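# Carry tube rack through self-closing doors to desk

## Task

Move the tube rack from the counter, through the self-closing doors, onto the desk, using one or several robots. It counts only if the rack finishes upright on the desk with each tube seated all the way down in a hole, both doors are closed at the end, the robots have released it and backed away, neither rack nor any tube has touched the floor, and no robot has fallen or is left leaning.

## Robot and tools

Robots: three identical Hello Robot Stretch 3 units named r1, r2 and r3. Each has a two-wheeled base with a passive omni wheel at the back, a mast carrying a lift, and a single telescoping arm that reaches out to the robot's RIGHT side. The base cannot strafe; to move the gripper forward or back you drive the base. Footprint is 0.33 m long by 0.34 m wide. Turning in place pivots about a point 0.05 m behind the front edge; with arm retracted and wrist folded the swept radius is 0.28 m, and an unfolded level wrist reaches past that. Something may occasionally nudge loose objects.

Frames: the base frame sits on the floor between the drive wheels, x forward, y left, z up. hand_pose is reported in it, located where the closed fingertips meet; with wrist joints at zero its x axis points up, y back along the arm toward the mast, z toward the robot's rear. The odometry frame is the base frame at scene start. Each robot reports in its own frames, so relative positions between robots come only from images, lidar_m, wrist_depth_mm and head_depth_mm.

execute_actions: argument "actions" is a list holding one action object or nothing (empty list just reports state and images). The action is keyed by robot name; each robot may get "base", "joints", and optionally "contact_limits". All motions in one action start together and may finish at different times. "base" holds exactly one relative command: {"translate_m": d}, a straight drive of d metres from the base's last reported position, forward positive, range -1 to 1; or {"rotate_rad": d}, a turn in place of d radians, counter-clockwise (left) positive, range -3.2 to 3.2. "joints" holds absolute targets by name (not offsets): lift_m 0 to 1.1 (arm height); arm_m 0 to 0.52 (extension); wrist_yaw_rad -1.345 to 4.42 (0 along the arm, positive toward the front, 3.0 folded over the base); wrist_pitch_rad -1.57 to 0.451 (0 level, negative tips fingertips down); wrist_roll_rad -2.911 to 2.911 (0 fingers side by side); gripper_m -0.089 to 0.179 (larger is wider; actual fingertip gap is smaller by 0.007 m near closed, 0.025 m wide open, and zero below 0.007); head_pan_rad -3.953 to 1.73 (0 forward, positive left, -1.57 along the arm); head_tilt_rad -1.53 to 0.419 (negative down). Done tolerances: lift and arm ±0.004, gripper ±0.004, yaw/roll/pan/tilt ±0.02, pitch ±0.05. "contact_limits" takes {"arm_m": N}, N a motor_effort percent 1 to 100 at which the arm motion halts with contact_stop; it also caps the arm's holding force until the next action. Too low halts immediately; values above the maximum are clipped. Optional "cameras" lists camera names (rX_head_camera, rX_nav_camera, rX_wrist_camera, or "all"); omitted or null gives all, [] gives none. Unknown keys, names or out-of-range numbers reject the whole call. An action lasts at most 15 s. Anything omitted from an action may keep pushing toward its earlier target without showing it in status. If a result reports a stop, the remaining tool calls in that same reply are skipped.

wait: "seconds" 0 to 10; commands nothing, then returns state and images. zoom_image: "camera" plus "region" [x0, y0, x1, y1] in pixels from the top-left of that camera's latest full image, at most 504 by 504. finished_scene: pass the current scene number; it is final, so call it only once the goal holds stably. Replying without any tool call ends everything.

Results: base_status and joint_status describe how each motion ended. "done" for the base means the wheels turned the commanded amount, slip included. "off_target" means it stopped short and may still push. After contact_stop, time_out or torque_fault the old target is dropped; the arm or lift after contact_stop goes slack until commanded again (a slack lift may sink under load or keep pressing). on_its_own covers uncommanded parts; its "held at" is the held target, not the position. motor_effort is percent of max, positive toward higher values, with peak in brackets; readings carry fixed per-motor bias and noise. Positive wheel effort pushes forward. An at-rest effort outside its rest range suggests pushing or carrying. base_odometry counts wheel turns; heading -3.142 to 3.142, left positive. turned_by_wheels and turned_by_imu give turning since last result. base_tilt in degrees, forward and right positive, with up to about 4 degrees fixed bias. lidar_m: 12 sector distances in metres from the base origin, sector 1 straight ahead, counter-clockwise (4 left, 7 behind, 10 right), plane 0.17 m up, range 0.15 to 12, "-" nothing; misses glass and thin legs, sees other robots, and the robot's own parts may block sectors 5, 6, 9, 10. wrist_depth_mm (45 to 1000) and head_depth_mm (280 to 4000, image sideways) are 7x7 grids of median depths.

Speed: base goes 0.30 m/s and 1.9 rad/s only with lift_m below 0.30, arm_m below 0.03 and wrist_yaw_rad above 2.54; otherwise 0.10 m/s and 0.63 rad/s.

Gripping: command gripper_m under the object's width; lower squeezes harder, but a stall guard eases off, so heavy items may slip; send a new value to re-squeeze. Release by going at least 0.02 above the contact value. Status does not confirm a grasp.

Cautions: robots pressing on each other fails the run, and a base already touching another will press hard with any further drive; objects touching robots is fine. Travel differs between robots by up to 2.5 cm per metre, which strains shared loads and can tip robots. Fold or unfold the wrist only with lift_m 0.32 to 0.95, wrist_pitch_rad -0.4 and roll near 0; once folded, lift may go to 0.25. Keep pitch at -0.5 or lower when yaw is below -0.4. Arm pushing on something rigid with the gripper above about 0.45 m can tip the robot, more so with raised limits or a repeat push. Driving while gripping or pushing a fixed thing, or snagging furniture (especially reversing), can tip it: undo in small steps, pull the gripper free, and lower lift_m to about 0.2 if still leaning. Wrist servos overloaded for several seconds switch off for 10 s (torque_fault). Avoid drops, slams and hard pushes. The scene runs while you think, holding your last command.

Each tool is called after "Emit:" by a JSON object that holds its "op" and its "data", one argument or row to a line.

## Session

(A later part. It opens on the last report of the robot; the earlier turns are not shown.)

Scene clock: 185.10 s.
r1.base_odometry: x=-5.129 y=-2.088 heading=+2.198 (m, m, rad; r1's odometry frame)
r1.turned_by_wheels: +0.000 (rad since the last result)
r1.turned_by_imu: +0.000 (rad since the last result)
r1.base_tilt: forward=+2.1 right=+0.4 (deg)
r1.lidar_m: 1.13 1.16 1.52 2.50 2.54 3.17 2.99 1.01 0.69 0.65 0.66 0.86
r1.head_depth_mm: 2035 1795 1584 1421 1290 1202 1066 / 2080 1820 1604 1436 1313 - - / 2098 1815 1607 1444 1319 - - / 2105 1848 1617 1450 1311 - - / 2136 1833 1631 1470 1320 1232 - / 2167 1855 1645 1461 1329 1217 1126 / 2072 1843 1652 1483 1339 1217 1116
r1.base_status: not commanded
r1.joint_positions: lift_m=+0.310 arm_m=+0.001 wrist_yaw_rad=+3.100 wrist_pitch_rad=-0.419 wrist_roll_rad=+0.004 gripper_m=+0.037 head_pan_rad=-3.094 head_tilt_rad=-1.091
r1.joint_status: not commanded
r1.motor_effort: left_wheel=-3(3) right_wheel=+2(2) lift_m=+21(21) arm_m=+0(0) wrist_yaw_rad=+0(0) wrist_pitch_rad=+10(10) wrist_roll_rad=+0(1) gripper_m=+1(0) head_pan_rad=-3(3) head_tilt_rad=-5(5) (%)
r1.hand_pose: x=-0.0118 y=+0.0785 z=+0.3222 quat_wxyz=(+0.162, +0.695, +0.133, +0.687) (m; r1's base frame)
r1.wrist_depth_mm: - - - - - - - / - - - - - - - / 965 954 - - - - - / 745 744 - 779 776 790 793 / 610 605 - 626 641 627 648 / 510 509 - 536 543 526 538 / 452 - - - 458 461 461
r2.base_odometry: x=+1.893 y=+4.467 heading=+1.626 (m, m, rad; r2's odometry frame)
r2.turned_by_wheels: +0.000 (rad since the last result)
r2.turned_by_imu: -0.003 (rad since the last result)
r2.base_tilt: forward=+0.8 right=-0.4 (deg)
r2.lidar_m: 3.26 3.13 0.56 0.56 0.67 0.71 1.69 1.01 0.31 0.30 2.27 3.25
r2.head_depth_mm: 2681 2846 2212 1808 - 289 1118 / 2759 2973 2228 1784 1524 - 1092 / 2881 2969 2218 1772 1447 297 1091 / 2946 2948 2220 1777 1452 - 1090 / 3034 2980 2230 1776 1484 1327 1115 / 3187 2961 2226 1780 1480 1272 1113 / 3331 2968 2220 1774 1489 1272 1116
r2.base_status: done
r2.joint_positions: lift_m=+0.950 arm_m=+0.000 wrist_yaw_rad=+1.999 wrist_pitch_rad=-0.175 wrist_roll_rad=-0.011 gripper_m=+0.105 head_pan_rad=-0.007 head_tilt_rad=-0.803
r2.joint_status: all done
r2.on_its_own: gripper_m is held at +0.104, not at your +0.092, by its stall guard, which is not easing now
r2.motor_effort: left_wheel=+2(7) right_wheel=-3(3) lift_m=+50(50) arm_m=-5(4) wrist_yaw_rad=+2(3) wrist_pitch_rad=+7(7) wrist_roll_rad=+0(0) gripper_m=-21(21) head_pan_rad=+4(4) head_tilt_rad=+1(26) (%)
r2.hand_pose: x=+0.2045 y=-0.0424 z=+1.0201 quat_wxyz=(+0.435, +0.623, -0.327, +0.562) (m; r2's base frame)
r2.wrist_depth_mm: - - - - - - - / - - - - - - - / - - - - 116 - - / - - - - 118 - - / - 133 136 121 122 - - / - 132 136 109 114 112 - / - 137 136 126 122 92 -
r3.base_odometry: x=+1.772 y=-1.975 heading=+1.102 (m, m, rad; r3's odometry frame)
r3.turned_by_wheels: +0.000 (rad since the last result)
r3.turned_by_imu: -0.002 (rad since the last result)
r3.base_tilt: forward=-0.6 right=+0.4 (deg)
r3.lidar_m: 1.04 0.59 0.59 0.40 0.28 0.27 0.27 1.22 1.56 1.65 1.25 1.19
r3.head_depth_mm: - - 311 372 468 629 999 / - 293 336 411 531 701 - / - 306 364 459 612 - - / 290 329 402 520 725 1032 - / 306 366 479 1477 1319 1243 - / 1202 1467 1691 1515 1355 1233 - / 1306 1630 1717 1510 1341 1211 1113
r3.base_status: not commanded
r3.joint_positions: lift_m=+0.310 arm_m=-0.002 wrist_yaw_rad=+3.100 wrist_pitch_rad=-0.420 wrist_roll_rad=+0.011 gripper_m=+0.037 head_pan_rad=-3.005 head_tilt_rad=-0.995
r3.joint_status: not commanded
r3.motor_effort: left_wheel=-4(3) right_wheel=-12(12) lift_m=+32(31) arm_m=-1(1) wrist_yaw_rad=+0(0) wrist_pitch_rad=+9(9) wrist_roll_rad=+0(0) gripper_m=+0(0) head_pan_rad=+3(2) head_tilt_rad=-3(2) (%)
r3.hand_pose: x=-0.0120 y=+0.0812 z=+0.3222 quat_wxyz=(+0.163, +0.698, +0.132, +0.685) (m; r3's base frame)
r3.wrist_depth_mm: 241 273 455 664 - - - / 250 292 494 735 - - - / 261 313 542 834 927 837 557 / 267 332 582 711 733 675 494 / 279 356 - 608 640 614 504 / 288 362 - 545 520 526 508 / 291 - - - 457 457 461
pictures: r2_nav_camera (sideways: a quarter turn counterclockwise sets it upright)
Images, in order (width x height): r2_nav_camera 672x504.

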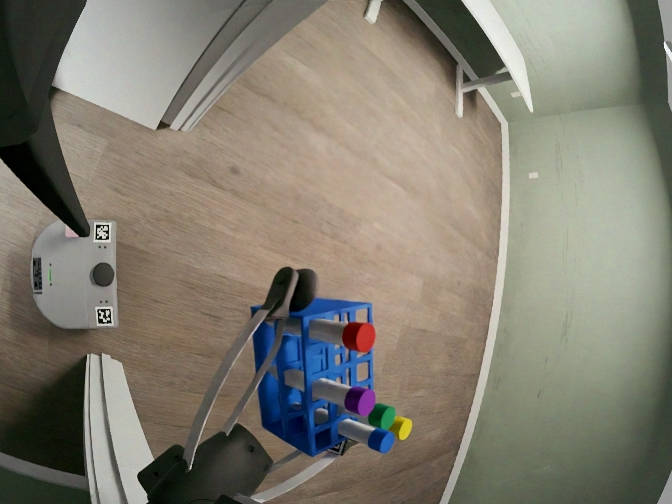

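Emit:
{"op": "execute_actions", "data": {
  "actions": [
    {"r2":{"base":{"translate_m":0.6},"joints":{"head_tilt_rad":-0.5,"head_pan_rad":0.7}},"r3":{"base":{"rotate_rad":-0.5}}}
  ],
  "cameras": []
}}

Emit:
{"op": "execute_actions", "data": {
  "actions": [
    {"r2":{"base":{"rotate_rad":0.5},"joints":{"head_pan_rad":0.3}},"r3":{"base":{"translate_m":0.15}}}
  ],
  "cameras": []
}}

Emit:
{"op": "execute_actions", "data": {
  "actions": [
    {"r2":{"base":{"translate_m":0.8}},"r3":{"base":{"translate_m":0.75}}}
  ],
  "cameras": ["r2_nav_camera","r2_head_camera","r3_nav_camera"]
}}

Scene clock: 192.63 s.
r1.base_odometry: x=-5.129 y=-2.088 heading=+2.198 (m, m, rad; r1's odometry frame)
r1.turned_by_wheels: +0.000 (rad since the last result)
r1.turned_by_imu: +0.000 (rad since the last result)
r1.base_tilt: forward=+2.1 right=+0.5 (deg)
r1.lidar_m: 1.14 1.16 1.52 2.50 2.54 3.18 2.99 1.01 0.69 0.65 0.66 0.86
r1.head_depth_mm: 2070 1778 1591 1429 1294 1192 1060 / 2094 1796 1599 1428 1318 - - / 2096 1821 1595 1445 1327 - - / 2110 1810 1620 1444 1323 - - / 2109 1840 1627 1461 1321 1232 - / 2138 1856 1636 1453 1319 1211 1117 / 2071 1849 1653 1472 1337 1220 1125
r1.base_status: not commanded
r1.joint_positions: lift_m=+0.310 arm_m=+0.001 wrist_yaw_rad=+3.100 wrist_pitch_rad=-0.419 wrist_roll_rad=+0.004 gripper_m=+0.037 head_pan_rad=-3.094 head_tilt_rad=-1.091
r1.joint_status: not commanded
r1.motor_effort: left_wheel=-3(3) right_wheel=+2(2) lift_m=+22(22) arm_m=+1(1) wrist_yaw_rad=+1(0) wrist_pitch_rad=+10(10) wrist_roll_rad=+0(0) gripper_m=+0(0) head_pan_rad=-2(4) head_tilt_rad=-5(6) (%)
r1.hand_pose: x=-0.0118 y=+0.0785 z=+0.3222 quat_wxyz=(+0.162, +0.695, +0.133, +0.687) (m; r1's base frame)
r1.wrist_depth_mm: - - - - - - - / - - - - - - - / 952 982 - - - - - / 750 758 - 778 789 776 810 / 598 602 - 626 644 635 640 / 506 521 - 538 535 529 538 / 450 - - - 455 461 459
r2.base_odometry: x=+1.860 y=+5.066 heading=+1.626 (m, m, rad; r2's odometry frame)
r2.turned_by_wheels: +0.000 (rad since the last result)
r2.turned_by_imu: -0.002 (rad since the last result)
r2.base_tilt: forward=+0.8 right=-0.2 (deg)
r2.lidar_m: 2.70 2.65 2.22 0.84 0.69 0.84 2.03 0.65 0.95 2.10 2.47 2.70
r2.head_depth_mm: 2900 3055 3234 2673 1945 1532 1260 / 2906 3217 3481 2657 1959 1536 1261 / 2728 2999 3341 2676 1954 1535 1261 / 2581 2827 2715 2655 1954 1531 1257 / 2441 2651 2869 2651 1932 1527 1258 / 2298 2509 2526 2654 1930 1530 1258 / 2199 2349 2279 2665 1933 1519 1249
r2.base_status: done
r2.joint_positions: lift_m=+0.950 arm_m=+0.000 wrist_yaw_rad=+1.999 wrist_pitch_rad=-0.175 wrist_roll_rad=-0.011 gripper_m=+0.105 head_pan_rad=+0.693 head_tilt_rad=-0.507
r2.joint_status: all done
r2.on_its_own: gripper_m is held at +0.104, not at your +0.092, by its stall guard, which is not easing now
r2.motor_effort: left_wheel=+3(5) right_wheel=-3(4) lift_m=+50(50) arm_m=-5(5) wrist_yaw_rad=+2(3) wrist_pitch_rad=+7(8) wrist_roll_rad=+0(0) gripper_m=-21(21) head_pan_rad=+4(50) head_tilt_rad=+3(26) (%)
r2.hand_pose: x=+0.2045 y=-0.0424 z=+1.0201 quat_wxyz=(+0.435, +0.623, -0.327, +0.562) (m; r2's base frame)
r2.wrist_depth_mm: - - - - - - - / - - - - - - - / - - - - 116 - - / - - - - 118 - - / - 133 136 121 122 - - / - 132 136 109 114 111 - / - 137 136 126 122 92 -
r3.base_odometry: x=+1.772 y=-1.975 heading=+0.602 (m, m, rad; r3's odometry frame)
r3.turned_by_wheels: -0.500 (rad since the last result)
r3.turned_by_imu: -0.503 (rad since the last result)
r3.base_tilt: forward=-0.7 right=+0.4 (deg)
r3.lidar_m: 1.19 1.01 0.92 1.13 0.40 0.29 0.28 0.29 1.26 1.56 1.65 1.25
r3.head_depth_mm: - 290 335 429 595 972 1130 / - 293 340 437 614 932 - / - 296 346 449 634 - - / - 298 352 458 653 941 - / - 298 358 467 675 1003 - / - 303 364 479 698 1209 - / - 304 369 491 1280 1212 1118
r3.base_status: done
r3.joint_positions: lift_m=+0.310 arm_m=-0.002 wrist_yaw_rad=+3.100 wrist_pitch_rad=-0.420 wrist_roll_rad=+0.011 gripper_m=+0.037 head_pan_rad=-3.005 head_tilt_rad=-0.995
r3.joint_status: not commanded
r3.motor_effort: left_wheel=-3(5) right_wheel=-16(25) lift_m=+31(32) arm_m=-1(1) wrist_yaw_rad=+0(0) wrist_pitch_rad=+9(9) wrist_roll_rad=+0(0) gripper_m=-1(0) head_pan_rad=+2(2) head_tilt_rad=-2(2) (%)
r3.hand_pose: x=-0.0120 y=+0.0812 z=+0.3222 quat_wxyz=(+0.163, +0.698, +0.132, +0.685) (m; r3's base frame)
r3.wrist_depth_mm: 384 508 - - - - 767 / 378 512 - - - - 844 / 378 537 911 924 904 895 883 / 374 584 732 728 731 740 742 / 367 561 - 602 632 619 608 / 366 515 - 555 525 518 529 / 341 - - - 460 470 463
pictures: none
No camera images: the call's "cameras" was empty. Leave "cameras" out to get every camera's image.

Scene clock: 195.13 s.
r1.base_odometry: x=-5.129 y=-2.088 heading=+2.198 (m, m, rad; r1's odometry frame)
r1.turned_by_wheels: +0.000 (rad since the last result)
r1.turned_by_imu: +0.000 (rad since the last result)
r1.base_tilt: forward=+2.1 right=+0.5 (deg)
r1.lidar_m: 1.14 1.16 1.52 2.50 2.54 3.19 2.98 1.00 0.69 0.65 0.67 0.86
r1.head_depth_mm: 2049 1793 1579 1431 1295 1198 1063 / 2063 1790 1608 1438 1321 - - / 2096 1816 1616 1448 1319 - - / 2105 1832 1623 1439 1310 - - / 2118 1853 1629 1465 1332 1232 - / 2145 1878 1639 1470 1330 1216 1121 / 2072 1864 1639 1476 1330 1221 1120
r1.base_status: not commanded
r1.joint_positions: lift_m=+0.310 arm_m=+0.001 wrist_yaw_rad=+3.100 wrist_pitch_rad=-0.419 wrist_roll_rad=+0.004 gripper_m=+0.037 head_pan_rad=-3.094 head_tilt_rad=-1.091
r1.joint_status: not commanded
r1.motor_effort: left_wheel=-3(3) right_wheel=+2(2) lift_m=+22(21) arm_m=-1(0) wrist_yaw_rad=+1(0) wrist_pitch_rad=+10(10) wrist_roll_rad=+0(0) gripper_m=-1(0) head_pan_rad=-2(3) head_tilt_rad=-5(5) (%)
r1.hand_pose: x=-0.0118 y=+0.0785 z=+0.3222 quat_wxyz=(+0.162, +0.695, +0.133, +0.687) (m; r1's base frame)
r1.wrist_depth_mm: - - - - - - - / - - - - - - - / 958 975 - - - - - / 755 748 - 772 784 782 790 / 608 604 - 625 638 640 645 / 501 519 - 542 539 532 539 / 447 - - - 453 461 463
r2.base_odometry: x=+1.860 y=+5.066 heading=+2.126 (m, m, rad; r2's odometry frame)
r2.turned_by_wheels: +0.500 (rad since the last result)
r2.turned_by_imu: +0.503 (rad since the last result)
r2.base_tilt: forward=+0.9 right=-0.3 (deg)
r2.lidar_m: 2.64 2.22 0.88 0.62 0.76 1.22 0.65 0.91 2.10 2.44 2.69 2.69
r2.head_depth_mm: 2781 3119 3402 2684 1963 1535 1331 / 2653 2914 3270 2699 1953 1539 1293 / 2550 2782 2661 2681 1941 1539 1257 / 2422 2614 2887 2677 1956 1531 1260 / 2320 2531 2557 2671 1942 1523 1258 / 2213 2418 2497 2652 1934 1533 1252 / 2141 2312 2256 2497 1938 1518 1252
r2.base_status: done
r2.joint_positions: lift_m=+0.950 arm_m=+0.000 wrist_yaw_rad=+1.999 wrist_pitch_rad=-0.175 wrist_roll_rad=-0.011 gripper_m=+0.105 head_pan_rad=+0.307 head_tilt_rad=-0.507
r2.joint_status: all done
r2.on_its_own: gripper_m is held at +0.104, not at your +0.092, by its stall guard, which is not easing now
r2.motor_effort: left_wheel=+0(3) right_wheel=+2(5) lift_m=+50(49) arm_m=-5(5) wrist_yaw_rad=+1(2) wrist_pitch_rad=+7(8) wrist_roll_rad=+0(0) gripper_m=-21(20) head_pan_rad=-4(38) head_tilt_rad=+4(4) (%)
r2.hand_pose: x=+0.2045 y=-0.0424 z=+1.0201 quat_wxyz=(+0.435, +0.623, -0.327, +0.562) (m; r2's base frame)
r2.wrist_depth_mm: - - - - - - - / - - - - - - - / - - - - 116 - - / - - - - 118 - - / - 133 136 121 122 - - / - 132 135 109 114 112 - / - 137 136 125 122 91 -
r3.base_odometry: x=+1.895 y=-1.890 heading=+0.602 (m, m, rad; r3's odometry frame)
r3.turned_by_wheels: +0.000 (rad since the last result)
r3.turned_by_imu: +0.001 (rad since the last result)
r3.base_tilt: forward=-0.7 right=+0.3 (deg)
r3.lidar_m: 1.04 1.01 0.83 1.10 0.51 0.31 0.27 0.28 1.47 1.61 1.52 1.09
r3.head_depth_mm: - 303 367 487 719 1214 1129 / - 300 362 477 699 1155 - / - 297 357 467 679 - - / - 297 351 458 661 949 - / - 296 346 450 644 941 - / - 292 339 442 625 1186 - / - 289 335 434 697 1213 1110
r3.base_status: done
r3.joint_positions: lift_m=+0.310 arm_m=-0.002 wrist_yaw_rad=+3.100 wrist_pitch_rad=-0.420 wrist_roll_rad=+0.011 gripper_m=+0.037 head_pan_rad=-3.005 head_tilt_rad=-0.995
r3.joint_status: not commanded
r3.motor_effort: left_wheel=-9(12) right_wheel=-11(13) lift_m=+31(31) arm_m=-1(1) wrist_yaw_rad=-1(0) wrist_pitch_rad=+9(9) wrist_roll_rad=+0(0) gripper_m=+0(1) head_pan_rad=+2(2) head_tilt_rad=-2(2) (%)
r3.hand_pose: x=-0.0120 y=+0.0812 z=+0.3222 quat_wxyz=(+0.163, +0.698, +0.132, +0.685) (m; r3's base frame)
r3.wrist_depth_mm: 587 - - - - 776 766 / 550 - - - - 841 844 / 520 868 895 888 916 897 901 / 498 694 725 749 736 729 755 / 470 602 - 612 635 612 614 / 441 531 - 554 525 527 526 / 404 - - - 464 460 457
pictures: none
No camera images: the call's "cameras" was empty. Leave "cameras" out to get every camera's image.

Scene clock: 204.07 s.
r1.base_odometry: x=-5.129 y=-2.088 heading=+2.198 (m, m, rad; r1's odometry frame)
r1.turned_by_wheels: +0.000 (rad since the last result)
r1.turned_by_imu: +0.000 (rad since the last result)
r1.base_tilt: forward=+2.2 right=+0.5 (deg)
r1.lidar_m: 1.13 1.16 1.52 2.49 2.54 3.20 2.98 1.01 0.69 0.65 0.66 0.86
r1.head_depth_mm: 2051 1801 1588 1420 1294 1192 1063 / 2078 1806 1602 1431 1318 - - / 2103 1823 1595 1433 1318 - - / 2092 1842 1616 1443 1316 - - / 2132 1833 1615 1451 1318 1229 - / 2146 1866 1638 1475 1328 1217 1125 / 2064 1856 1655 1482 1333 1221 1120
r1.base_status: not commanded
r1.joint_positions: lift_m=+0.310 arm_m=+0.001 wrist_yaw_rad=+3.100 wrist_pitch_rad=-0.419 wrist_roll_rad=+0.004 gripper_m=+0.037 head_pan_rad=-3.094 head_tilt_rad=-1.091
r1.joint_status: not commanded
r1.motor_effort: left_wheel=-3(3) right_wheel=+2(2) lift_m=+21(21) arm_m=+0(0) wrist_yaw_rad=+1(1) wrist_pitch_rad=+10(11) wrist_roll_rad=-1(1) gripper_m=+0(0) head_pan_rad=-4(3) head_tilt_rad=-5(4) (%)
r1.hand_pose: x=-0.0118 y=+0.0785 z=+0.3222 quat_wxyz=(+0.162, +0.695, +0.133, +0.687) (m; r1's base frame)
r1.wrist_depth_mm: - - - - - - - / - - - - - - - / 954 938 - - - - - / 737 740 - 773 783 809 798 / 592 614 - 625 644 645 647 / 508 510 - 538 537 538 540 / 445 - - - 454 459 464
r2.base_odometry: x=+1.438 y=+5.746 heading=+2.126 (m, m, rad; r2's odometry frame)
r2.turned_by_wheels: +0.000 (rad since the last result)
r2.turned_by_imu: -0.003 (rad since the last result)
r2.base_tilt: forward=+0.7 right=-0.3 (deg)
r2.lidar_m: 1.86 1.90 1.65 1.16 1.00 0.99 1.34 2.04 2.66 2.46 2.14 2.13
r2.head_depth_mm: 2206 2428 2686 2723 1951 1536 1327 / 2088 2292 2506 2695 1951 1530 1299 / 1998 2166 1933 2439 1947 1532 1262 / 1898 2073 1904 2484 1944 1532 1260 / 1822 1976 1892 2374 1937 1522 1260 / 1745 1888 1898 2256 1940 1526 1254 / 1672 1816 1870 2147 1921 1518 1258
r2.base_status: done
r2.joint_positions: lift_m=+0.950 arm_m=+0.000 wrist_yaw_rad=+1.999 wrist_pitch_rad=-0.175 wrist_roll_rad=-0.011 gripper_m=+0.105 head_pan_rad=+0.307 head_tilt_rad=-0.507
r2.joint_status: not commanded
r2.on_its_own: gripper_m is held at +0.104, not at your +0.092, by its stall guard, which is not easing now
r2.motor_effort: left_wheel=-1(2) right_wheel=+2(5) lift_m=+50(50) arm_m=-5(5) wrist_yaw_rad=+2(1) wrist_pitch_rad=+8(8) wrist_roll_rad=+0(0) gripper_m=-21(21) head_pan_rad=-4(5) head_tilt_rad=+3(3) (%)
r2.hand_pose: x=+0.2045 y=-0.0424 z=+1.0201 quat_wxyz=(+0.435, +0.623, -0.327, +0.562) (m; r2's base frame)
r2.wrist_depth_mm: - - - - - - - / - - - - - - - / - - - - 117 - - / - - - - 118 - - / - 133 136 121 121 - - / - 132 135 109 114 111 - / - 137 136 125 122 92 -
r3.base_odometry: x=+2.513 y=-1.465 heading=+0.602 (m, m, rad; r3's odometry frame)
r3.turned_by_wheels: +0.000 (rad since the last result)
r3.turned_by_imu: +0.006 (rad since the last result)
r3.base_tilt: forward=-0.7 right=+0.4 (deg)
r3.lidar_m: 0.29 0.30 0.41 0.71 0.74 0.88 1.80 1.87 1.66 1.21 0.42 0.30
r3.head_depth_mm: 1722 1962 1796 1553 1388 1246 1133 / 1745 1964 1784 1546 1383 1255 - / 1756 1969 1756 1541 1374 - - / 1761 1978 1750 1542 1366 1262 - / 1783 1985 1738 1526 1366 1261 - / 1800 1991 1730 1511 1361 1233 - / 1829 1981 1711 1518 1348 1216 1112
r3.base_status: done
r3.joint_positions: lift_m=+0.310 arm_m=-0.002 wrist_yaw_rad=+3.100 wrist_pitch_rad=-0.420 wrist_roll_rad=+0.011 gripper_m=+0.037 head_pan_rad=-3.005 head_tilt_rad=-0.995
r3.joint_status: not commanded
r3.motor_effort: left_wheel=+1(7) right_wheel=-3(7) lift_m=+31(31) arm_m=-1(1) wrist_yaw_rad=+0(1) wrist_pitch_rad=+9(9) wrist_roll_rad=+0(0) gripper_m=+0(0) head_pan_rad=+3(3) head_tilt_rad=-3(2) (%)
r3.hand_pose: x=-0.0120 y=+0.0812 z=+0.3222 quat_wxyz=(+0.163, +0.698, +0.132, +0.685) (m; r3's base frame)
r3.wrist_depth_mm: 575 581 693 725 725 495 346 / 626 633 771 801 789 497 351 / 687 707 829 849 828 505 354 / 727 722 723 725 706 517 359 / 603 598 - 608 629 504 362 / 518 529 - 547 526 499 363 / 469 - - - 456 453 366
pictures: r2_head_camera (sideways: a quarter turn clockwise sets it upright), r2_nav_camera (sideways: a quarter turn counterclockwise sets it upright), r3_nav_camera (sideways: a quarter turn counterclockwise sets it upright)
Images, in order (width x height): r2_head_camera 896x504, r2_nav_camera 672x504, r3_nav_camera 672x504.

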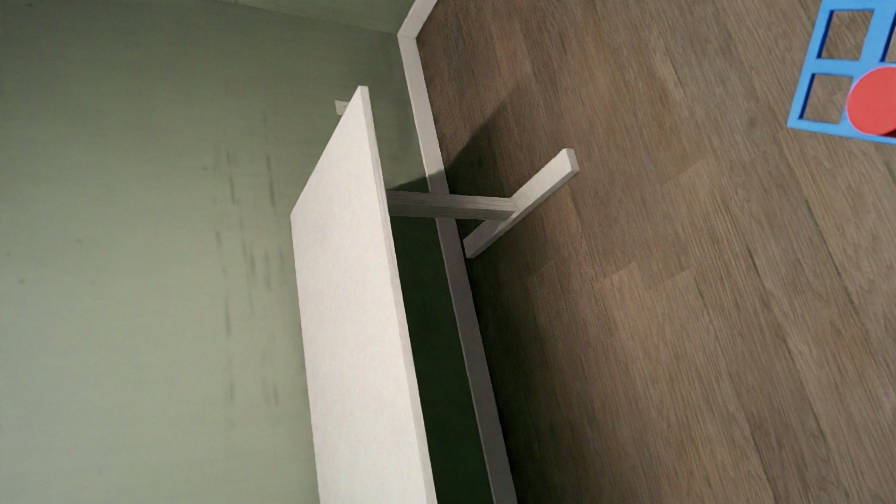

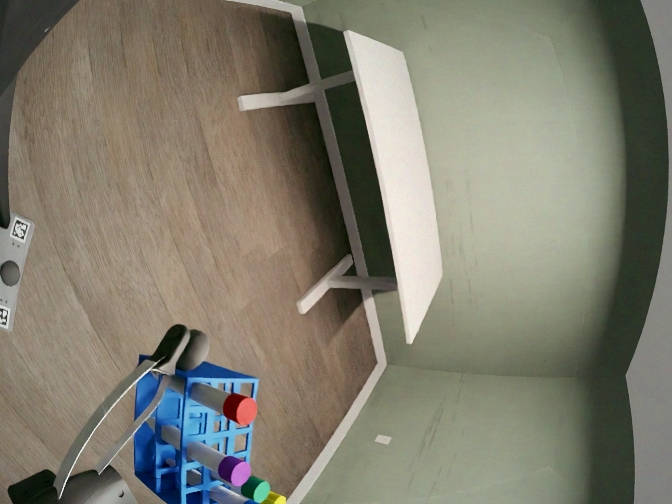

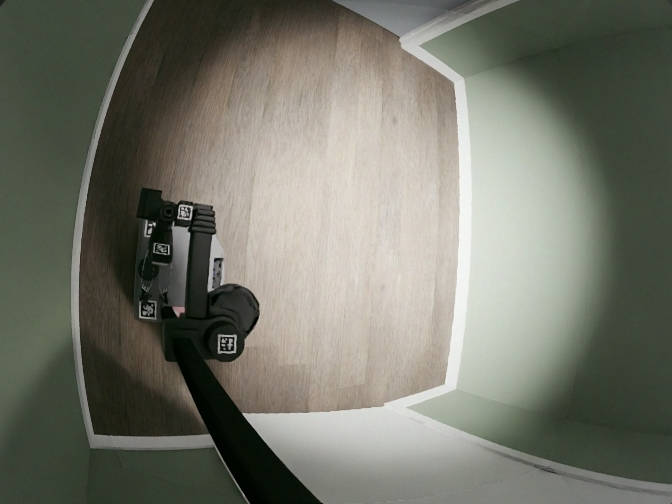

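Emit:
{"op": "execute_actions", "data": {
  "actions": [
    {"r2":{"base":{"translate_m":1.0}}}
  ],
  "cameras": ["r2_nav_camera"]
}}

Emit:
{"op": "execute_actions", "data": {
  "actions": [
    {"r2":{"base":{"rotate_rad":2.25},"joints":{"head_pan_rad":-1.57,"head_tilt_rad":-0.8,"wrist_yaw_rad":0}}}
  ],
  "cameras": ["r2_nav_camera","r2_wrist_camera","r3_nav_camera"]
}}

Scene clock: 215.83 s.
r1.base_odometry: x=-5.129 y=-2.088 heading=+2.198 (m, m, rad; r1's odometry frame)
r1.turned_by_wheels: +0.000 (rad since the last result)
r1.turned_by_imu: -0.001 (rad since the last result)
r1.base_tilt: forward=+2.2 right=+0.5 (deg)
r1.lidar_m: 1.14 1.16 1.52 2.50 2.54 3.18 2.99 1.01 0.69 0.65 0.66 0.86
r1.head_depth_mm: 2043 1793 1589 1418 1293 1197 1071 / 2075 1788 1609 1424 1310 - - / 2096 1809 1612 1441 1323 - - / 2100 1827 1610 1444 1304 - - / 2130 1848 1627 1453 1324 1233 - / 2154 1869 1635 1464 1334 1212 1125 / 2056 1837 1657 1484 1336 1222 1124
r1.base_status: not commanded
r1.joint_positions: lift_m=+0.310 arm_m=+0.001 wrist_yaw_rad=+3.100 wrist_pitch_rad=-0.419 wrist_roll_rad=+0.004 gripper_m=+0.037 head_pan_rad=-3.094 head_tilt_rad=-1.091
r1.joint_status: not commanded
r1.motor_effort: left_wheel=-3(3) right_wheel=+2(2) lift_m=+21(21) arm_m=+0(1) wrist_yaw_rad=+0(1) wrist_pitch_rad=+10(11) wrist_roll_rad=+0(1) gripper_m=+0(1) head_pan_rad=-4(4) head_tilt_rad=-5(5) (%)
r1.hand_pose: x=-0.0118 y=+0.0785 z=+0.3222 quat_wxyz=(+0.162, +0.695, +0.133, +0.687) (m; r1's base frame)
r1.wrist_depth_mm: - - - - - - - / - - - - - - - / 950 972 - - - - - / 741 731 - 778 782 806 796 / 598 613 - 626 649 634 650 / 503 517 - 537 544 531 534 / 451 - - - 452 460 467
r2.base_odometry: x=+0.911 y=+6.596 heading=+2.126 (m, m, rad; r2's odometry frame)
r2.turned_by_wheels: +0.000 (rad since the last result)
r2.turned_by_imu: -0.004 (rad since the last result)
r2.base_tilt: forward=+0.8 right=-0.2 (deg)
r2.lidar_m: 1.58 0.93 1.37 1.34 1.70 1.70 2.07 3.36 2.86 1.66 1.44 1.44
r2.head_depth_mm: 1434 1592 1794 1970 1950 1535 1335 / 1369 1507 1689 1895 1946 1532 1296 / 1304 1432 1588 1766 1877 1530 1263 / 1244 1360 1493 1657 870 1530 1256 / 1188 1294 1430 1196 871 1353 1234 / 1139 1239 1352 1191 868 1400 1258 / 1093 1187 1288 1192 866 749 1248
r2.base_status: done
r2.joint_positions: lift_m=+0.950 arm_m=+0.000 wrist_yaw_rad=+1.999 wrist_pitch_rad=-0.175 wrist_roll_rad=-0.011 gripper_m=+0.105 head_pan_rad=+0.307 head_tilt_rad=-0.507
r2.joint_status: not commanded
r2.on_its_own: gripper_m is held at +0.104, not at your +0.092, by its stall guard, which is not easing now
r2.motor_effort: left_wheel=-1(2) right_wheel=+1(6) lift_m=+50(50) arm_m=-5(5) wrist_yaw_rad=+2(3) wrist_pitch_rad=+7(7) wrist_roll_rad=+0(0) gripper_m=-21(21) head_pan_rad=-5(5) head_tilt_rad=+4(5) (%)
r2.hand_pose: x=+0.2045 y=-0.0424 z=+1.0201 quat_wxyz=(+0.435, +0.623, -0.327, +0.562) (m; r2's base frame)
r2.wrist_depth_mm: - - - - - - - / - - - - - - - / - - - - 116 - - / - - - - 118 - - / 850 133 136 121 121 - - / 664 132 136 109 114 112 - / - 138 137 125 122 91 -
r3.base_odometry: x=+2.513 y=-1.465 heading=+0.602 (m, m, rad; r3's odometry frame)
r3.turned_by_wheels: +0.000 (rad since the last result)
r3.turned_by_imu: -0.002 (rad since the last result)
r3.base_tilt: forward=-0.7 right=+0.4 (deg)
r3.lidar_m: 0.29 0.30 0.41 0.71 0.74 1.00 1.80 1.87 1.66 1.21 0.42 0.31
r3.head_depth_mm: 1713 1973 1784 1564 1387 1249 1133 / 1737 1971 1781 1556 1376 1260 - / 1760 1965 1758 1548 1375 - - / 1764 1999 1733 1531 1375 1263 - / 1775 1987 1743 1530 1351 1261 - / 1815 1983 1723 1518 1354 1230 - / 1834 1980 1722 1517 1348 1216 1113
r3.base_status: not commanded
r3.joint_positions: lift_m=+0.310 arm_m=-0.002 wrist_yaw_rad=+3.100 wrist_pitch_rad=-0.420 wrist_roll_rad=+0.011 gripper_m=+0.037 head_pan_rad=-3.005 head_tilt_rad=-0.995
r3.joint_status: not commanded
r3.motor_effort: left_wheel=+1(1) right_wheel=-3(2) lift_m=+31(31) arm_m=-1(1) wrist_yaw_rad=-1(0) wrist_pitch_rad=+9(9) wrist_roll_rad=+0(0) gripper_m=+0(0) head_pan_rad=+2(2) head_tilt_rad=-3(3) (%)
r3.hand_pose: x=-0.0120 y=+0.0812 z=+0.3222 quat_wxyz=(+0.163, +0.698, +0.132, +0.685) (m; r3's base frame)
r3.wrist_depth_mm: 672 673 711 712 725 497 349 / 725 739 765 795 790 502 354 / 809 826 826 831 836 507 354 / 726 726 718 743 705 508 359 / 610 612 - 614 629 500 362 / 520 529 - 555 524 498 364 / 465 - - - 459 451 370
pictures: r2_nav_camera (sideways: a quarter turn counterclockwise sets it upright)
Images, in order (width x height): r2_nav_camera 672x504.

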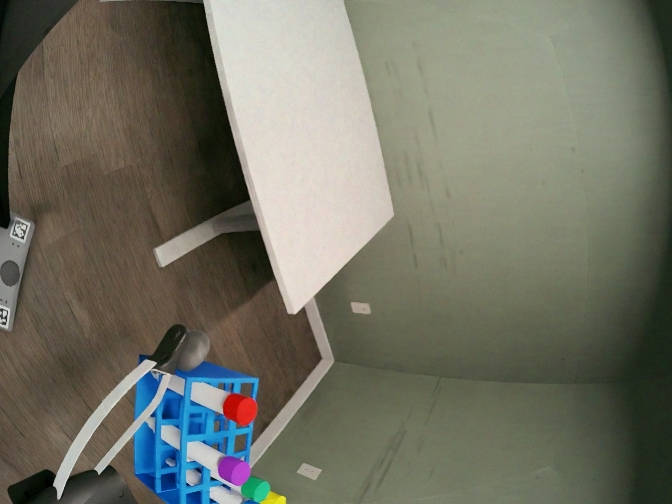

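Scene clock: 220.33 s.
r1.base_odometry: x=-5.129 y=-2.088 heading=+2.198 (m, m, rad; r1's odometry frame)
r1.turned_by_wheels: +0.000 (rad since the last result)
r1.turned_by_imu: +0.000 (rad since the last result)
r1.base_tilt: forward=+2.1 right=+0.5 (deg)
r1.lidar_m: 1.13 1.16 1.52 2.50 2.55 3.18 2.99 1.01 0.69 0.65 0.66 0.86
r1.head_depth_mm: 2042 1786 1591 1425 1298 1197 1068 / 2083 1795 1593 1433 1317 - - / 2088 1810 1609 1437 1314 - - / 2126 1829 1615 1457 1320 - - / 2136 1839 1638 1463 1320 1230 - / 2149 1857 1652 1461 1326 1221 1119 / 2078 1852 1642 1487 1342 1222 1120
r1.base_status: not commanded
r1.joint_positions: lift_m=+0.310 arm_m=+0.001 wrist_yaw_rad=+3.100 wrist_pitch_rad=-0.419 wrist_roll_rad=+0.004 gripper_m=+0.037 head_pan_rad=-3.094 head_tilt_rad=-1.091
r1.joint_status: not commanded
r1.motor_effort: left_wheel=-3(3) right_wheel=+2(2) lift_m=+21(21) arm_m=+0(0) wrist_yaw_rad=+0(1) wrist_pitch_rad=+10(10) wrist_roll_rad=-1(0) gripper_m=+0(0) head_pan_rad=-2(3) head_tilt_rad=-5(5) (%)
r1.hand_pose: x=-0.0118 y=+0.0785 z=+0.3222 quat_wxyz=(+0.162, +0.695, +0.133, +0.687) (m; r1's base frame)
r1.wrist_depth_mm: - - - - - - - / - - - - - - - / 938 969 - - - - - / 736 746 - 761 772 798 803 / 597 603 - 618 638 626 642 / 509 521 - 534 543 532 538 / 442 - - - 452 460 467
r2.base_odometry: x=+0.911 y=+6.596 heading=-1.907 (m, m, rad; r2's odometry frame)
r2.turned_by_wheels: +2.250 (rad since the last result)
r2.turned_by_imu: +2.266 (rad since the last result)
r2.base_tilt: forward=+0.9 right=-0.4 (deg)
r2.lidar_m: 1.70 1.73 2.31 3.35 2.27 1.54 1.44 1.46 1.47 0.93 1.40 1.33
r2.head_depth_mm: 1180 1351 1484 - - - 1076 / 1174 1290 383 774 - - 1093 / 1162 1279 397 - - - 1114 / 1161 1275 465 455 1462 1282 1118 / 1155 1270 1005 799 1505 1279 1114 / 1150 1267 1003 821 1498 1276 1115 / 1143 1255 1004 820 1504 1285 1117
r2.base_status: done
r2.joint_positions: lift_m=+0.950 arm_m=+0.000 wrist_yaw_rad=+0.002 wrist_pitch_rad=-0.175 wrist_roll_rad=-0.011 gripper_m=+0.105 head_pan_rad=-1.563 head_tilt_rad=-0.790
r2.joint_status: all done
r2.on_its_own: gripper_m is held at +0.104, not at your +0.092, by its stall guard, which is not easing now
r2.motor_effort: left_wheel=-1(4) right_wheel=+3(6) lift_m=+50(50) arm_m=-5(5) wrist_yaw_rad=-3(3) wrist_pitch_rad=+8(7) wrist_roll_rad=+0(0) gripper_m=-21(21) head_pan_rad=-5(52) head_tilt_rad=-5(27) (%)
r2.hand_pose: x=-0.0210 y=-0.3935 z=+1.0201 quat_wxyz=(+0.708, +0.063, -0.700, -0.061) (m; r2's base frame)
r2.wrist_depth_mm: 993 - - - - - - / - - - - - - - / - - - - 116 - - / - - - - 118 - - / 833 133 136 121 122 - - / 664 132 136 109 114 112 - / - 138 136 125 122 92 -
r3.base_odometry: x=+2.513 y=-1.465 heading=+0.602 (m, m, rad; r3's odometry frame)
r3.turned_by_wheels: +0.000 (rad since the last result)
r3.turned_by_imu: -0.001 (rad since the last result)
r3.base_tilt: forward=-0.7 right=+0.4 (deg)
r3.lidar_m: 0.29 0.30 0.41 0.71 0.74 0.99 1.80 1.86 1.66 1.20 0.42 0.31
r3.head_depth_mm: 1708 1964 1776 1560 1389 1253 1130 / 1735 1965 1774 1549 1378 1267 - / 1751 1977 1767 1543 1374 - - / 1752 1988 1744 1541 1370 1262 - / 1781 1985 1733 1529 1357 1257 - / 1808 1996 1730 1520 1349 1235 - / 1836 1990 1718 1514 1344 1211 1115
r3.base_status: not commanded
r3.joint_positions: lift_m=+0.310 arm_m=-0.002 wrist_yaw_rad=+3.100 wrist_pitch_rad=-0.420 wrist_roll_rad=+0.011 gripper_m=+0.037 head_pan_rad=-3.005 head_tilt_rad=-0.995
r3.joint_status: not commanded
r3.motor_effort: left_wheel=+1(1) right_wheel=-3(3) lift_m=+32(31) arm_m=-1(1) wrist_yaw_rad=+0(0) wrist_pitch_rad=+9(9) wrist_roll_rad=+0(1) gripper_m=+0(0) head_pan_rad=+1(3) head_tilt_rad=-2(2) (%)
r3.hand_pose: x=-0.0120 y=+0.0812 z=+0.3222 quat_wxyz=(+0.163, +0.698, +0.132, +0.685) (m; r3's base frame)
r3.wrist_depth_mm: 673 691 702 716 720 490 346 / 730 737 766 788 772 502 351 / 800 819 842 845 831 506 358 / 735 735 728 730 704 509 359 / 607 611 - 602 626 505 364 / 519 535 - 553 519 496 366 / 473 - - - 465 452 371
pictures: r2_nav_camera (sideways: a quarter turn counterclockwise sets it upright), r2_wrist_camera, r3_nav_camera (sideways: a quarter turn counterclockwise sets it upright)
Images, in order (width x height): r2_nav_camera 672x504, r2_wrist_camera 644x364, r3_nav_camera 672x504.

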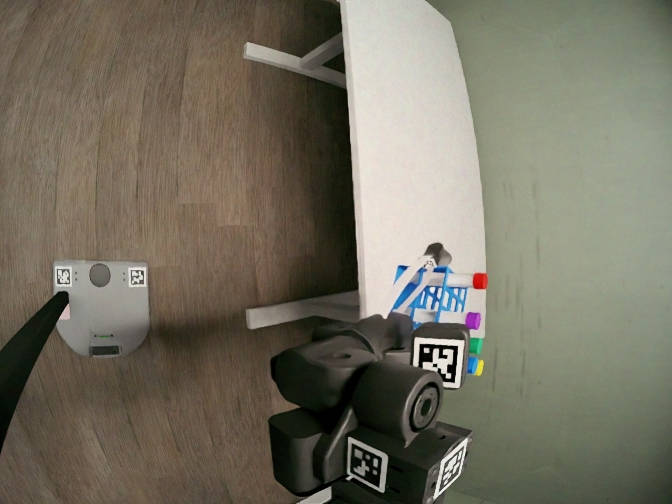

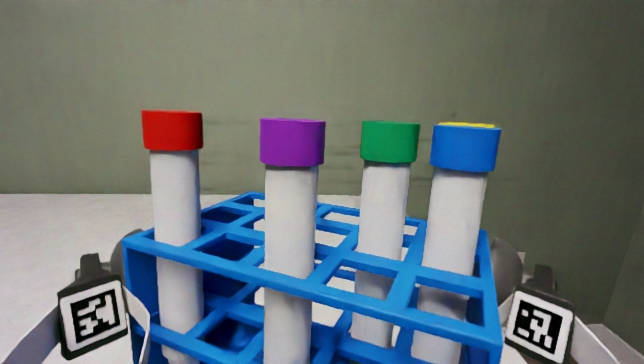

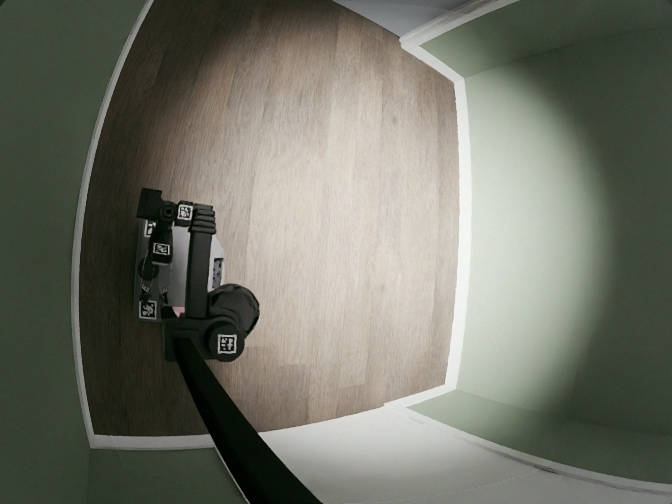

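Emit:
{"op": "execute_actions", "data": {
  "actions": [
    {"r2":{"base":{"translate_m":0.35},"joints":{"arm_m":0.5,"lift_m":0.8}}}
  ],
  "cameras": ["r2_nav_camera"]
}}

Emit:
{"op": "execute_actions", "data": {
  "actions": [
    {"r2":{"joints":{"lift_m":0.72}}}
  ],
  "cameras": ["r2_nav_camera","r2_wrist_camera"]
}}

Scene clock: 225.63 s.
r1.base_odometry: x=-5.129 y=-2.088 heading=+2.198 (m, m, rad; r1's odometry frame)
r1.turned_by_wheels: +0.000 (rad since the last result)
r1.turned_by_imu: +0.000 (rad since the last result)
r1.base_tilt: forward=+2.1 right=+0.5 (deg)
r1.lidar_m: 1.14 1.16 1.52 2.50 2.55 3.18 2.99 1.01 0.69 0.65 0.67 0.86
r1.head_depth_mm: 2057 1781 1591 1423 1298 1196 1066 / 2092 1798 1609 1438 1309 - - / 2114 1816 1610 1446 1321 - - / 2129 1841 1610 1463 1314 - - / 2122 1850 1625 1444 1318 1236 - / 2120 1842 1644 1465 1327 1211 1124 / 2059 1835 1646 1475 1333 1221 1120
r1.base_status: not commanded
r1.joint_positions: lift_m=+0.310 arm_m=+0.001 wrist_yaw_rad=+3.100 wrist_pitch_rad=-0.419 wrist_roll_rad=+0.004 gripper_m=+0.037 head_pan_rad=-3.094 head_tilt_rad=-1.091
r1.joint_status: not commanded
r1.motor_effort: left_wheel=-3(3) right_wheel=+2(2) lift_m=+21(22) arm_m=+0(1) wrist_yaw_rad=+1(1) wrist_pitch_rad=+10(10) wrist_roll_rad=+0(0) gripper_m=+0(0) head_pan_rad=-3(3) head_tilt_rad=-5(5) (%)
r1.hand_pose: x=-0.0118 y=+0.0785 z=+0.3222 quat_wxyz=(+0.162, +0.695, +0.133, +0.687) (m; r1's base frame)
r1.wrist_depth_mm: - - - - - - - / - - - - - - - / 950 972 - - - - - / 744 769 - 766 782 807 794 / 605 620 - 619 643 630 650 / 508 514 - 540 538 528 537 / 449 - - - 453 459 460
r2.base_odometry: x=+0.795 y=+6.265 heading=-1.907 (m, m, rad; r2's odometry frame)
r2.turned_by_wheels: +0.000 (rad since the last result)
r2.turned_by_imu: -0.003 (rad since the last result)
r2.base_tilt: forward=+0.9 right=-0.2 (deg)
r2.lidar_m: 1.35 1.38 1.85 3.38 2.83 1.90 1.79 1.81 1.04 1.34 1.08 1.45
r2.head_depth_mm: 1144 1269 1022 832 - - 1140 / 1142 1262 - 821 1491 1280 1117 / 1139 1259 931 818 1491 1280 1115 / 1129 1243 967 798 1495 1282 1115 / 1130 1238 1003 797 1496 1276 1114 / 1118 1235 1007 797 1497 1277 1117 / 1114 1228 1005 797 1499 1283 1114
r2.base_status: done
r2.joint_positions: lift_m=+0.800 arm_m=+0.500 wrist_yaw_rad=+0.001 wrist_pitch_rad=-0.175 wrist_roll_rad=-0.011 gripper_m=+0.105 head_pan_rad=-1.563 head_tilt_rad=-0.790
r2.joint_status: all done
r2.on_its_own: gripper_m is held at +0.104, not at your +0.092, by its stall guard, which is not easing now
r2.motor_effort: left_wheel=-2(0) right_wheel=+1(5) lift_m=+31(46) arm_m=+5(5) wrist_yaw_rad=+0(1) wrist_pitch_rad=+8(8) wrist_roll_rad=+0(0) gripper_m=-21(21) head_pan_rad=-4(4) head_tilt_rad=-5(5) (%)
r2.hand_pose: x=-0.0213 y=-0.8927 z=+0.8706 quat_wxyz=(+0.708, +0.063, -0.700, -0.062) (m; r2's base frame)
r2.wrist_depth_mm: 528 536 544 554 576 590 595 / 550 561 572 577 597 615 636 / 570 576 594 590 117 640 664 / 597 591 618 628 118 671 697 / 503 133 136 121 122 528 574 / 391 132 135 110 114 112 419 / - 137 136 125 122 96 334
r3.base_odometry: x=+2.513 y=-1.465 heading=+0.602 (m, m, rad; r3's odometry frame)
r3.turned_by_wheels: +0.000 (rad since the last result)
r3.turned_by_imu: -0.001 (rad since the last result)
r3.base_tilt: forward=-0.7 right=+0.5 (deg)
r3.lidar_m: 0.29 0.30 0.41 0.71 0.74 1.00 1.81 1.87 1.66 1.20 0.42 0.30
r3.head_depth_mm: 1705 1976 1790 1557 1383 1248 1135 / 1733 1987 1792 1547 1375 1260 - / 1751 1984 1744 1543 1375 - - / 1785 1986 1747 1541 1367 1268 - / 1797 1972 1743 1530 1362 1256 - / 1801 1991 1727 1516 1351 1232 - / 1842 1976 1711 1516 1347 1222 1113
r3.base_status: not commanded
r3.joint_positions: lift_m=+0.310 arm_m=-0.002 wrist_yaw_rad=+3.100 wrist_pitch_rad=-0.420 wrist_roll_rad=+0.011 gripper_m=+0.037 head_pan_rad=-3.005 head_tilt_rad=-0.995
r3.joint_status: not commanded
r3.motor_effort: left_wheel=+1(1) right_wheel=-2(2) lift_m=+31(31) arm_m=-1(1) wrist_yaw_rad=+0(0) wrist_pitch_rad=+9(9) wrist_roll_rad=+0(0) gripper_m=+0(0) head_pan_rad=+3(3) head_tilt_rad=-2(2) (%)
r3.hand_pose: x=-0.0120 y=+0.0812 z=+0.3222 quat_wxyz=(+0.163, +0.698, +0.132, +0.685) (m; r3's base frame)
r3.wrist_depth_mm: 667 689 690 709 716 492 348 / 743 750 763 776 788 497 352 / 816 809 832 829 837 506 353 / 717 730 747 733 715 520 352 / 609 614 - 615 638 499 361 / 519 528 - 552 527 495 367 / 468 - - - 457 454 366
pictures: r2_nav_camera (sideways: a quarter turn counterclockwise sets it upright)
Images, in order (width x height): r2_nav_camera 672x504.

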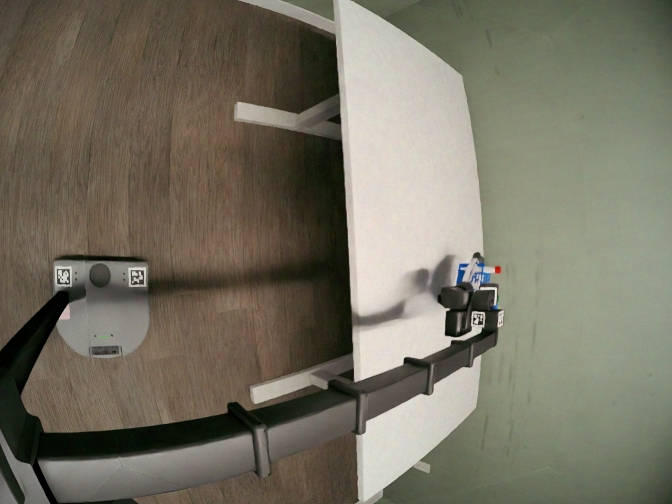

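Scene clock: 227.20 s.
r1.base_odometry: x=-5.129 y=-2.088 heading=+2.198 (m, m, rad; r1's odometry frame)
r1.turned_by_wheels: +0.000 (rad since the last result)
r1.turned_by_imu: +0.000 (rad since the last result)
r1.base_tilt: forward=+2.1 right=+0.4 (deg)
r1.lidar_m: 1.14 1.16 1.53 2.50 2.54 3.19 2.99 1.01 0.69 0.65 0.66 0.86
r1.head_depth_mm: 2053 1781 1595 1420 1293 1195 1062 / 2074 1807 1601 1432 1309 - - / 2102 1806 1602 1438 1329 - - / 2088 1845 1615 1445 1311 - - / 2123 1837 1636 1454 1321 1235 - / 2161 1869 1642 1474 1331 1212 1126 / 2058 1852 1651 1480 1327 1215 1112
r1.base_status: not commanded
r1.joint_positions: lift_m=+0.310 arm_m=+0.001 wrist_yaw_rad=+3.100 wrist_pitch_rad=-0.419 wrist_roll_rad=+0.004 gripper_m=+0.037 head_pan_rad=-3.094 head_tilt_rad=-1.091
r1.joint_status: not commanded
r1.motor_effort: left_wheel=-3(3) right_wheel=+2(2) lift_m=+21(22) arm_m=-1(0) wrist_yaw_rad=+1(0) wrist_pitch_rad=+10(10) wrist_roll_rad=-1(0) gripper_m=+1(1) head_pan_rad=-2(3) head_tilt_rad=-5(5) (%)
r1.hand_pose: x=-0.0118 y=+0.0785 z=+0.3222 quat_wxyz=(+0.162, +0.695, +0.133, +0.687) (m; r1's base frame)
r1.wrist_depth_mm: - - - - - - - / - - - - - - - / 944 979 - - - - - / 734 761 - 786 768 786 802 / 599 608 - 616 645 642 650 / 511 512 - 537 528 530 537 / 449 - - - 451 461 462
r2.base_odometry: x=+0.795 y=+6.265 heading=-1.907 (m, m, rad; r2's odometry frame)
r2.turned_by_wheels: +0.000 (rad since the last result)
r2.turned_by_imu: +0.000 (rad since the last result)
r2.base_tilt: forward=+0.9 right=-0.3 (deg)
r2.lidar_m: 1.36 1.38 1.85 3.40 2.81 1.90 1.79 1.81 1.04 1.34 1.08 1.45
r2.head_depth_mm: 1148 1264 1005 821 1451 - - / 1146 1253 1040 835 1483 1268 1115 / 1139 1253 - 821 1504 1275 1117 / 1132 1243 944 797 1501 1278 1116 / 1128 1234 1000 797 1494 1274 1112 / 1122 1232 1002 797 1505 1278 1112 / 1117 1230 1005 797 1495 1284 1113
r2.base_status: not commanded
r2.joint_positions: lift_m=+0.720 arm_m=+0.500 wrist_yaw_rad=+0.001 wrist_pitch_rad=-0.175 wrist_roll_rad=-0.011 gripper_m=+0.105 head_pan_rad=-1.563 head_tilt_rad=-0.790
r2.joint_status: all done
r2.on_its_own: gripper_m is held at +0.104, not at your +0.092, by its stall guard, which is not easing now
r2.motor_effort: left_wheel=+0(0) right_wheel=+2(1) lift_m=+31(34) arm_m=+5(6) wrist_yaw_rad=-1(1) wrist_pitch_rad=+8(7) wrist_roll_rad=+0(0) gripper_m=-21(21) head_pan_rad=-5(4) head_tilt_rad=-5(5) (%)
r2.hand_pose: x=-0.0213 y=-0.8928 z=+0.7906 quat_wxyz=(+0.708, +0.063, -0.700, -0.062) (m; r2's base frame)
r2.wrist_depth_mm: 521 529 553 564 566 586 601 / 542 564 576 586 593 612 639 / 565 578 592 595 117 645 662 / 484 451 460 438 118 498 576 / 331 133 136 121 122 347 370 / 266 132 135 110 114 112 279 / - 137 136 125 122 96 221
r3.base_odometry: x=+2.513 y=-1.465 heading=+0.602 (m, m, rad; r3's odometry frame)
r3.turned_by_wheels: +0.000 (rad since the last result)
r3.turned_by_imu: +0.000 (rad since the last result)
r3.base_tilt: forward=-0.6 right=+0.4 (deg)
r3.lidar_m: 0.29 0.30 0.41 0.71 0.74 1.00 1.80 1.87 1.67 1.20 0.42 0.31
r3.head_depth_mm: 1725 1963 1772 1561 1384 1241 1130 / 1733 1978 1772 1547 1377 1258 - / 1750 1982 1747 1541 1374 - - / 1777 1998 1756 1535 1362 1267 - / 1789 1981 1750 1527 1359 1263 - / 1800 1985 1717 1509 1358 1241 - / 1834 2001 1718 1511 1350 1216 1113
r3.base_status: not commanded
r3.joint_positions: lift_m=+0.310 arm_m=-0.002 wrist_yaw_rad=+3.100 wrist_pitch_rad=-0.420 wrist_roll_rad=+0.011 gripper_m=+0.037 head_pan_rad=-3.005 head_tilt_rad=-0.995
r3.joint_status: not commanded
r3.motor_effort: left_wheel=+1(1) right_wheel=-4(2) lift_m=+31(31) arm_m=-1(1) wrist_yaw_rad=+0(0) wrist_pitch_rad=+9(9) wrist_roll_rad=+0(0) gripper_m=+0(0) head_pan_rad=+2(3) head_tilt_rad=-2(2) (%)
r3.hand_pose: x=-0.0120 y=+0.0812 z=+0.3222 quat_wxyz=(+0.163, +0.698, +0.132, +0.685) (m; r3's base frame)
r3.wrist_depth_mm: 671 685 706 718 723 484 347 / 736 737 772 780 790 504 351 / 798 828 834 832 843 507 356 / 736 718 725 734 706 514 356 / 615 603 - 606 622 499 363 / 517 530 - 548 522 497 367 / 465 - - - 460 452 366
pictures: r2_nav_camera (sideways: a quarter turn counterclockwise sets it upright), r2_wrist_camera
Images, in order (width x height): r2_nav_camera 672x504, r2_wrist_camera 644x364.

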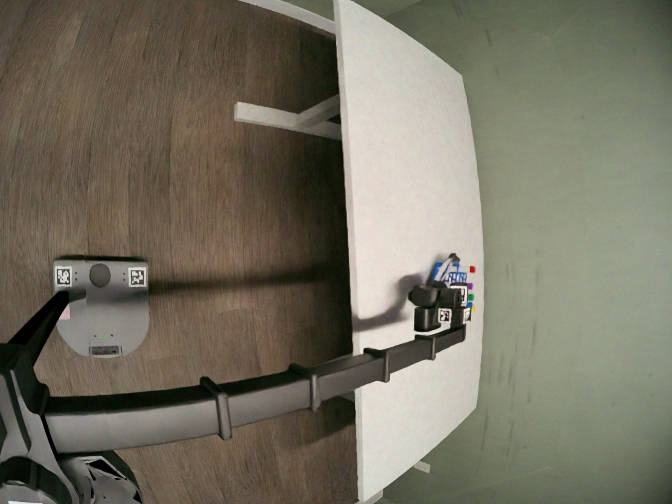

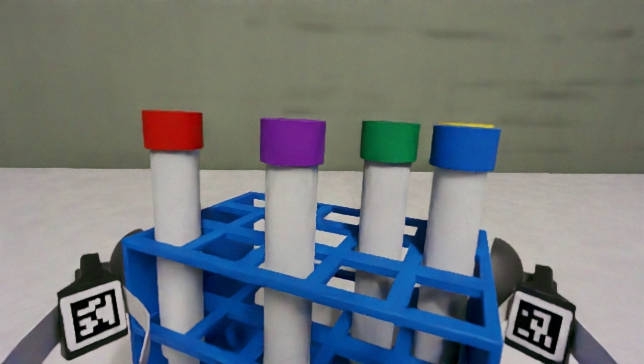

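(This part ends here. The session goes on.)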